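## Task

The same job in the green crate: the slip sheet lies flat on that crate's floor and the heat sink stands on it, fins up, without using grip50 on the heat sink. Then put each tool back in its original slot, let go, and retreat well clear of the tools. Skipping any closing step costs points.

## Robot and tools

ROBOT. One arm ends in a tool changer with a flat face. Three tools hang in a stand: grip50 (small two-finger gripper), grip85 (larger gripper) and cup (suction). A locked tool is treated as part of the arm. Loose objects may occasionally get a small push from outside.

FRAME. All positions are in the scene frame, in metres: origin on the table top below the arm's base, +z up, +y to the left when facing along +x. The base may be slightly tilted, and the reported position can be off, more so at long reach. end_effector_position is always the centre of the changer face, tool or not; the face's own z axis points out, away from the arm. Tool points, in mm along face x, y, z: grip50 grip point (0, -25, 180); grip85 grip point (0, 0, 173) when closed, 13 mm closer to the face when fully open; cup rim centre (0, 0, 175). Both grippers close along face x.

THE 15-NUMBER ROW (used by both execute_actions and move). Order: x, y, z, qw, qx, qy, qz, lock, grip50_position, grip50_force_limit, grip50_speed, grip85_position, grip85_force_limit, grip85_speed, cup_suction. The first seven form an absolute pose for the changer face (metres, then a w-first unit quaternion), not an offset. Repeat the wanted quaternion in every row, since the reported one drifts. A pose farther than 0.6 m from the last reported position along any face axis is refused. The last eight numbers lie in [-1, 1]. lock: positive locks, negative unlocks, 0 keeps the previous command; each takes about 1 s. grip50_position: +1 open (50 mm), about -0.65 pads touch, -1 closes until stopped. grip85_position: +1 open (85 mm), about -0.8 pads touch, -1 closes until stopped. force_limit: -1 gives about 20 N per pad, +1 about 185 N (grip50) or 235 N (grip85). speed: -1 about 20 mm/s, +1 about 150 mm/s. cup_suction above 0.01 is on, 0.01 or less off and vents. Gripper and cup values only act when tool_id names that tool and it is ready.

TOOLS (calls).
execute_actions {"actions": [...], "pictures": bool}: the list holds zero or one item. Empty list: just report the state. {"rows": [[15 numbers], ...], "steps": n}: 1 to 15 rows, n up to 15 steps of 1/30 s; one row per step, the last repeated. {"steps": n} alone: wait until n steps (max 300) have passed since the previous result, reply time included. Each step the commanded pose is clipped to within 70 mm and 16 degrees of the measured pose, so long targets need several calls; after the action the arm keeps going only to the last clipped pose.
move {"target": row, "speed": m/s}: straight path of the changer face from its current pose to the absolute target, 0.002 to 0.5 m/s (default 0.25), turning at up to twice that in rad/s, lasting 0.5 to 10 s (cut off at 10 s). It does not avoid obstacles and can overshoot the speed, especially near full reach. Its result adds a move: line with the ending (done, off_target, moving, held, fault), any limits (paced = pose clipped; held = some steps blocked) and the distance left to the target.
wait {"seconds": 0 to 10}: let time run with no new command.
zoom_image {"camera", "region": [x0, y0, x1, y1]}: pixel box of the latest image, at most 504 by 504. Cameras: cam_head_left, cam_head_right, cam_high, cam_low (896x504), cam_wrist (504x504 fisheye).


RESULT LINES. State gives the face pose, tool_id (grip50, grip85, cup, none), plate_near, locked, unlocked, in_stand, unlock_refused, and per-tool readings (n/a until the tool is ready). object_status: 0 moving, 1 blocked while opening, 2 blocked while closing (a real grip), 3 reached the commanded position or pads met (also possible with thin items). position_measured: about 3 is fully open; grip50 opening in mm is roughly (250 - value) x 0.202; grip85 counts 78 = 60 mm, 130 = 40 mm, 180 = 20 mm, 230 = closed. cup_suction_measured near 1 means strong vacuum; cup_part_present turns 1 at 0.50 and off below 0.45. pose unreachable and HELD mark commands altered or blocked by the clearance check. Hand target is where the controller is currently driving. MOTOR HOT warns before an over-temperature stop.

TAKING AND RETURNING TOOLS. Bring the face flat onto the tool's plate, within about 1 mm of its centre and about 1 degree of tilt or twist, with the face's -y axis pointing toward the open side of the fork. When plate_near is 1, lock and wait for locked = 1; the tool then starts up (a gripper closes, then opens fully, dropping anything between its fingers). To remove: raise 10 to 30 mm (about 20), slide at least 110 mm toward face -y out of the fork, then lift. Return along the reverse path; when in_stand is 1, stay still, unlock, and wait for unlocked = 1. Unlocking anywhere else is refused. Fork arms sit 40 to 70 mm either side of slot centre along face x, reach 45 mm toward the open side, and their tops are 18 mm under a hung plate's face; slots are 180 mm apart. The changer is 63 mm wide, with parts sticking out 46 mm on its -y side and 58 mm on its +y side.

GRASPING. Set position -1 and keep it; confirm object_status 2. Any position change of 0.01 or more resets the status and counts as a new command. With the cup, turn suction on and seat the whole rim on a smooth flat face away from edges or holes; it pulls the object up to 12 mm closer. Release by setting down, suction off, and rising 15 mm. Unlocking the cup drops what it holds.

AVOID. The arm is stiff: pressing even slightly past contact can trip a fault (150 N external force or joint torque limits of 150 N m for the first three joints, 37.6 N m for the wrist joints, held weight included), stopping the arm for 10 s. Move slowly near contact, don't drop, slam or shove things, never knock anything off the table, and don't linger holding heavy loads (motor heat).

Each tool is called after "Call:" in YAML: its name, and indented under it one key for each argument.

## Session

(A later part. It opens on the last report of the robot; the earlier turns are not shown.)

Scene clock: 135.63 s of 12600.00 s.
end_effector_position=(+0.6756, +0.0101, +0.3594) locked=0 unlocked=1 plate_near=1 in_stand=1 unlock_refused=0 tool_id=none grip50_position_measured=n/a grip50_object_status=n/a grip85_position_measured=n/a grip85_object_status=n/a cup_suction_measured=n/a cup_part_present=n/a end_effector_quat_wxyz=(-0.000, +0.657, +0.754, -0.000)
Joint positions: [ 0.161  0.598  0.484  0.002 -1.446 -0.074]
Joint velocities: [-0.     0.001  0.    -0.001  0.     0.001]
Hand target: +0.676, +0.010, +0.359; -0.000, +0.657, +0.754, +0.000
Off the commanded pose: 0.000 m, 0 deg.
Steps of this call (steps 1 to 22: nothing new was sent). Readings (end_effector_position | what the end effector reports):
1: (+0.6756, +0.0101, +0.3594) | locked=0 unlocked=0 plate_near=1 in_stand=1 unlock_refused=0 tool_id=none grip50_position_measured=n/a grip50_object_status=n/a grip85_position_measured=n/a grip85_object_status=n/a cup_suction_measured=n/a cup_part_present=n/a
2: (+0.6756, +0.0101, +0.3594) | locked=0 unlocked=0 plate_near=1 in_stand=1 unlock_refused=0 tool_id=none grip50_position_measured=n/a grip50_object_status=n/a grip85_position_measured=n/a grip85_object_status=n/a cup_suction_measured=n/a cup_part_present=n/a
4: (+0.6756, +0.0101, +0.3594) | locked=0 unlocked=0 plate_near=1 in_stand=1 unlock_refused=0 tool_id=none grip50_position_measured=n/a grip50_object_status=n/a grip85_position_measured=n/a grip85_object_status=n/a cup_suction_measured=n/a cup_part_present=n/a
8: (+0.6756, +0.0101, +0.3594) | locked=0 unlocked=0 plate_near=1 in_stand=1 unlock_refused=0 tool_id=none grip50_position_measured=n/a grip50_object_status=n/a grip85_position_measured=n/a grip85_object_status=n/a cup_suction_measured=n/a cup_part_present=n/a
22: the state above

Call:
move:
  target: [0.6756,0.0101,0.39,0,0.6574,0.7535,0,0,1,0,0,1,0,0,0]
  speed: 0.06

Call:
move:
  target: [0.4,0,0.5,0,0.6574,0.7535,0,0,1,0,0,1,0,0,0]

Scene clock: 137.30 s of 12600.00 s.
end_effector_position=(+0.6757, +0.0101, +0.3900) locked=0 unlocked=1 plate_near=0 in_stand=0 unlock_refused=0 tool_id=none grip50_position_measured=n/a grip50_object_status=n/a grip85_position_measured=n/a grip85_object_status=n/a cup_suction_measured=n/a cup_part_present=n/a end_effector_quat_wxyz=(+0.000, +0.657, +0.754, +0.000)
Joint positions: [ 0.161  0.591  0.544  0.002 -1.514 -0.074]
Joint velocities: [ 0.     0.     0.002  0.    -0.001  0.   ]
Hand target: +0.676, +0.010, +0.390; -0.000, +0.657, +0.754, +0.000
Off the commanded pose: 0.000 m, 0 deg.
move: done
camera_calibration (this result's frames):
cam_wrist: T_world_to_cam=[[-0.16584, 0.985729, -0.0289137, 0.110711], [0.940435, 0.166908, 0.296184, -0.694062], [0.296783, 0.0219277, -0.954693, 0.223055], [0, 0, 0, 1]] pos_world=[0.604881, 0.00182259, 0.42172]

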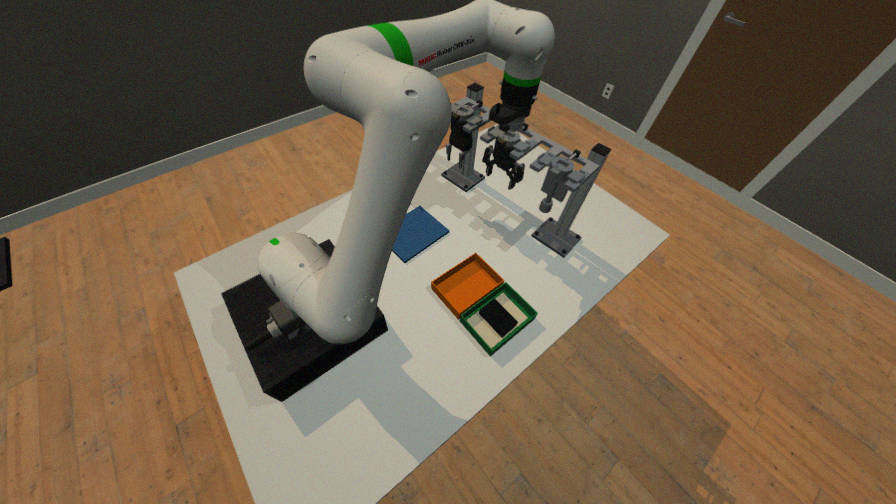

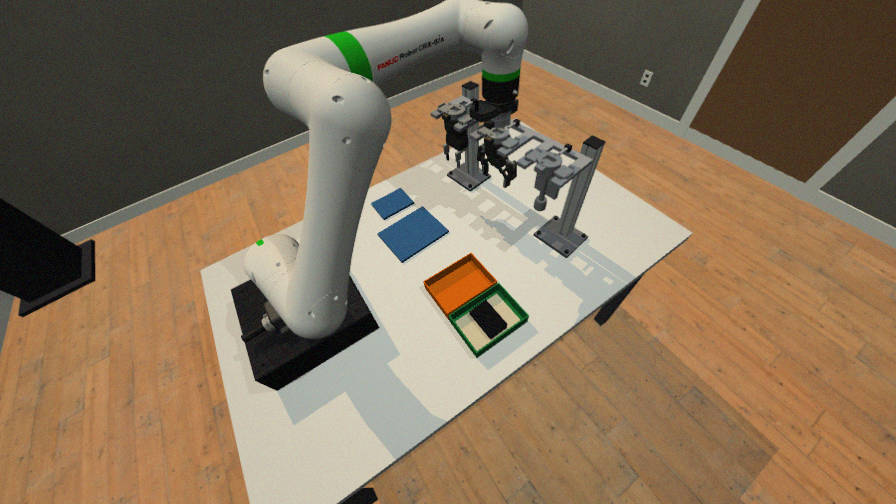

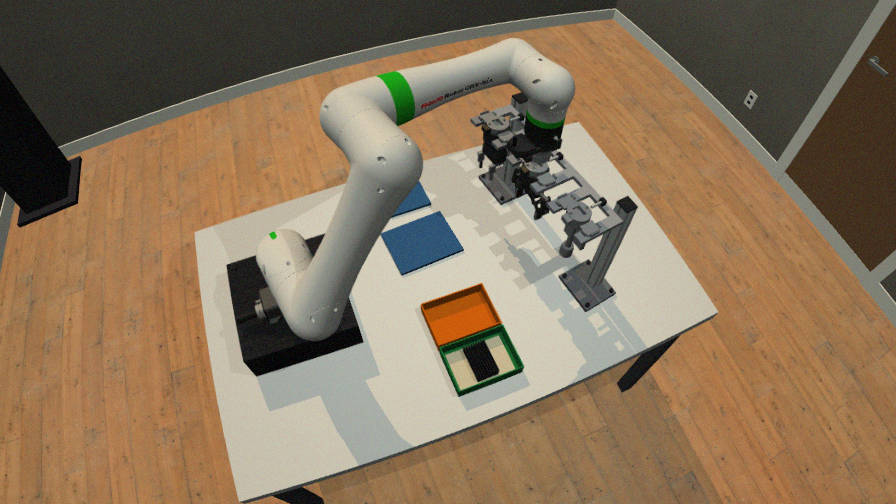

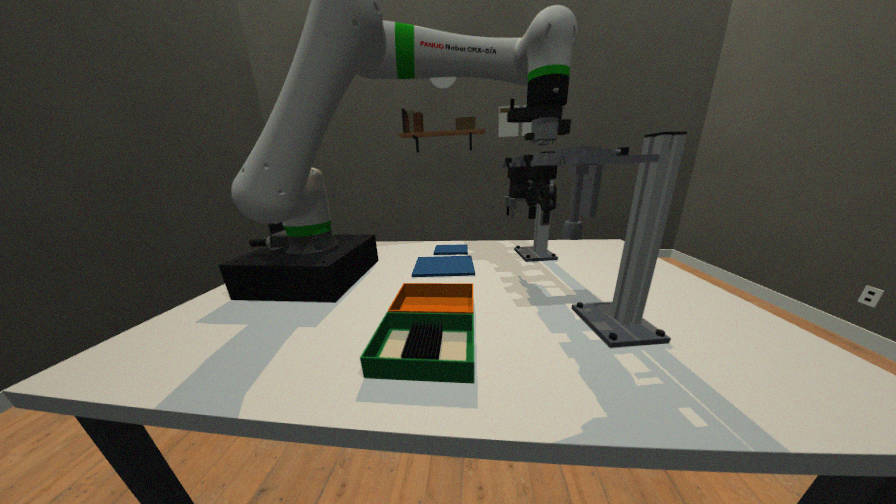

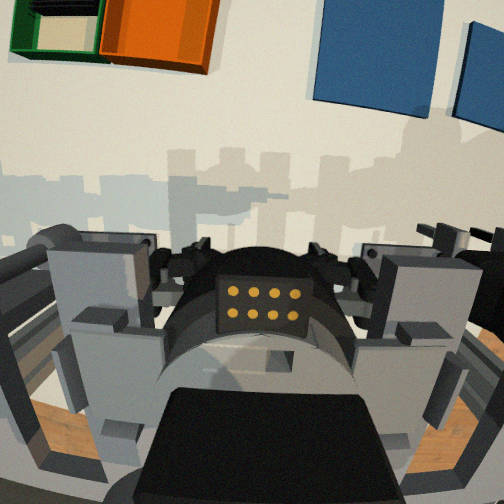

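Scene clock: 138.97 s of 12600.00 s.
end_effector_position=(+0.4003, +0.0010, +0.5007) locked=0 unlocked=1 plate_near=0 in_stand=0 unlock_refused=0 tool_id=none grip50_position_measured=n/a grip50_object_status=n/a grip85_position_measured=n/a grip85_object_status=n/a cup_suction_measured=n/a cup_part_present=n/a end_effector_quat_wxyz=(+0.000, +0.657, +0.754, -0.000)
Joint positions: [ 0.29  -0.141 -0.089  0.004 -1.613 -0.203]
Joint velocities: [ 0.001 -0.002  0.    -0.001 -0.001 -0.002]
Hand target: +0.400, +0.001, +0.501; +0.000, +0.657, +0.754, -0.000
Off the commanded pose: 0.001 m, 0 deg.
move: done
camera_calibration (this result's frames):
cam_wrist: T_world_to_cam=[[-0.165951, 0.9857, -0.0292382, 0.0774281], [0.940548, 0.167121, 0.295702, -0.466068], [0.296359, 0.021572, -0.954833, 0.410876], [0, 0, 0, 1]] pos_world=[0.329442, -0.00729479, 0.532399]

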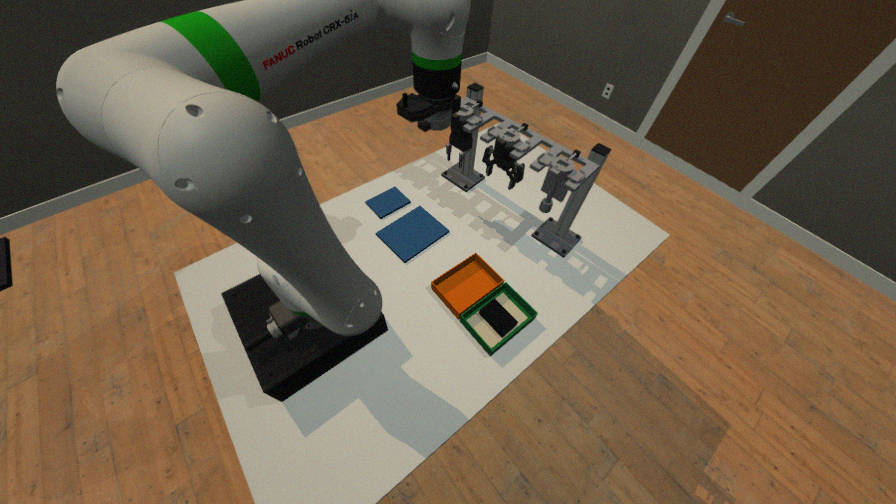

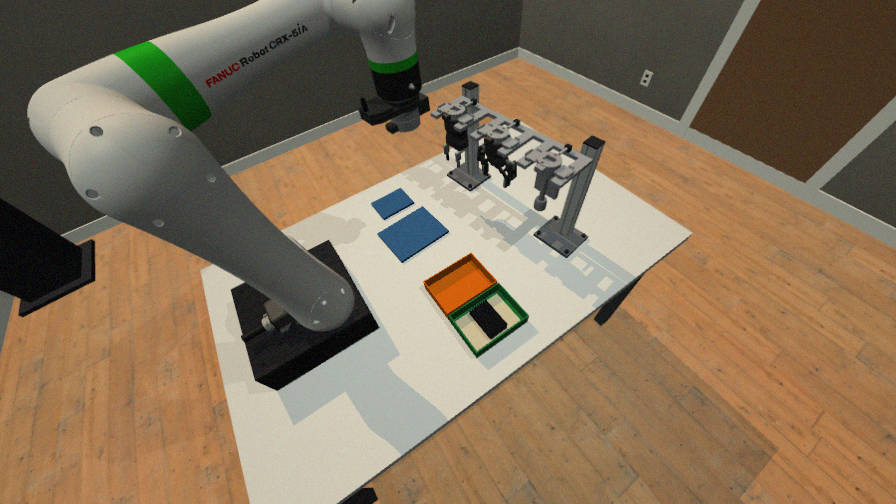

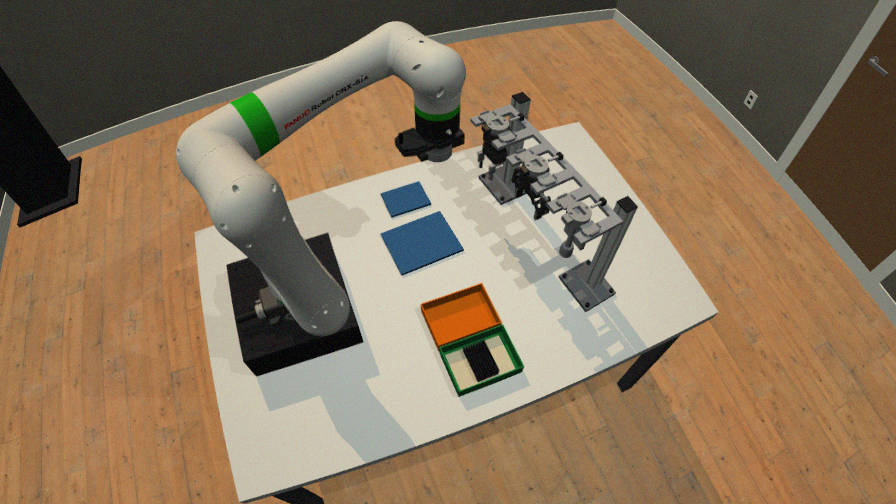

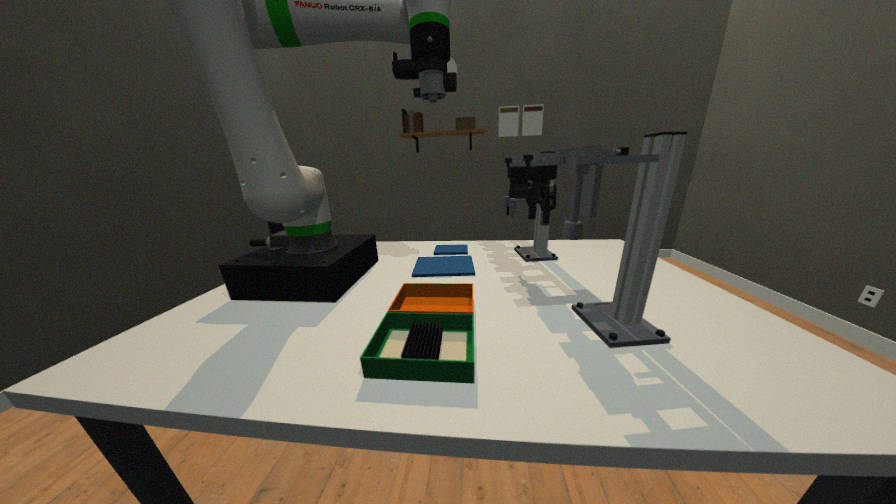

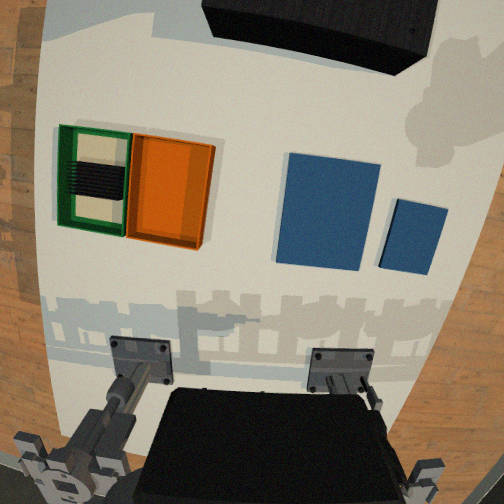

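Call:
finished_scene:
  scene: 2

The scene is finished: the task was done.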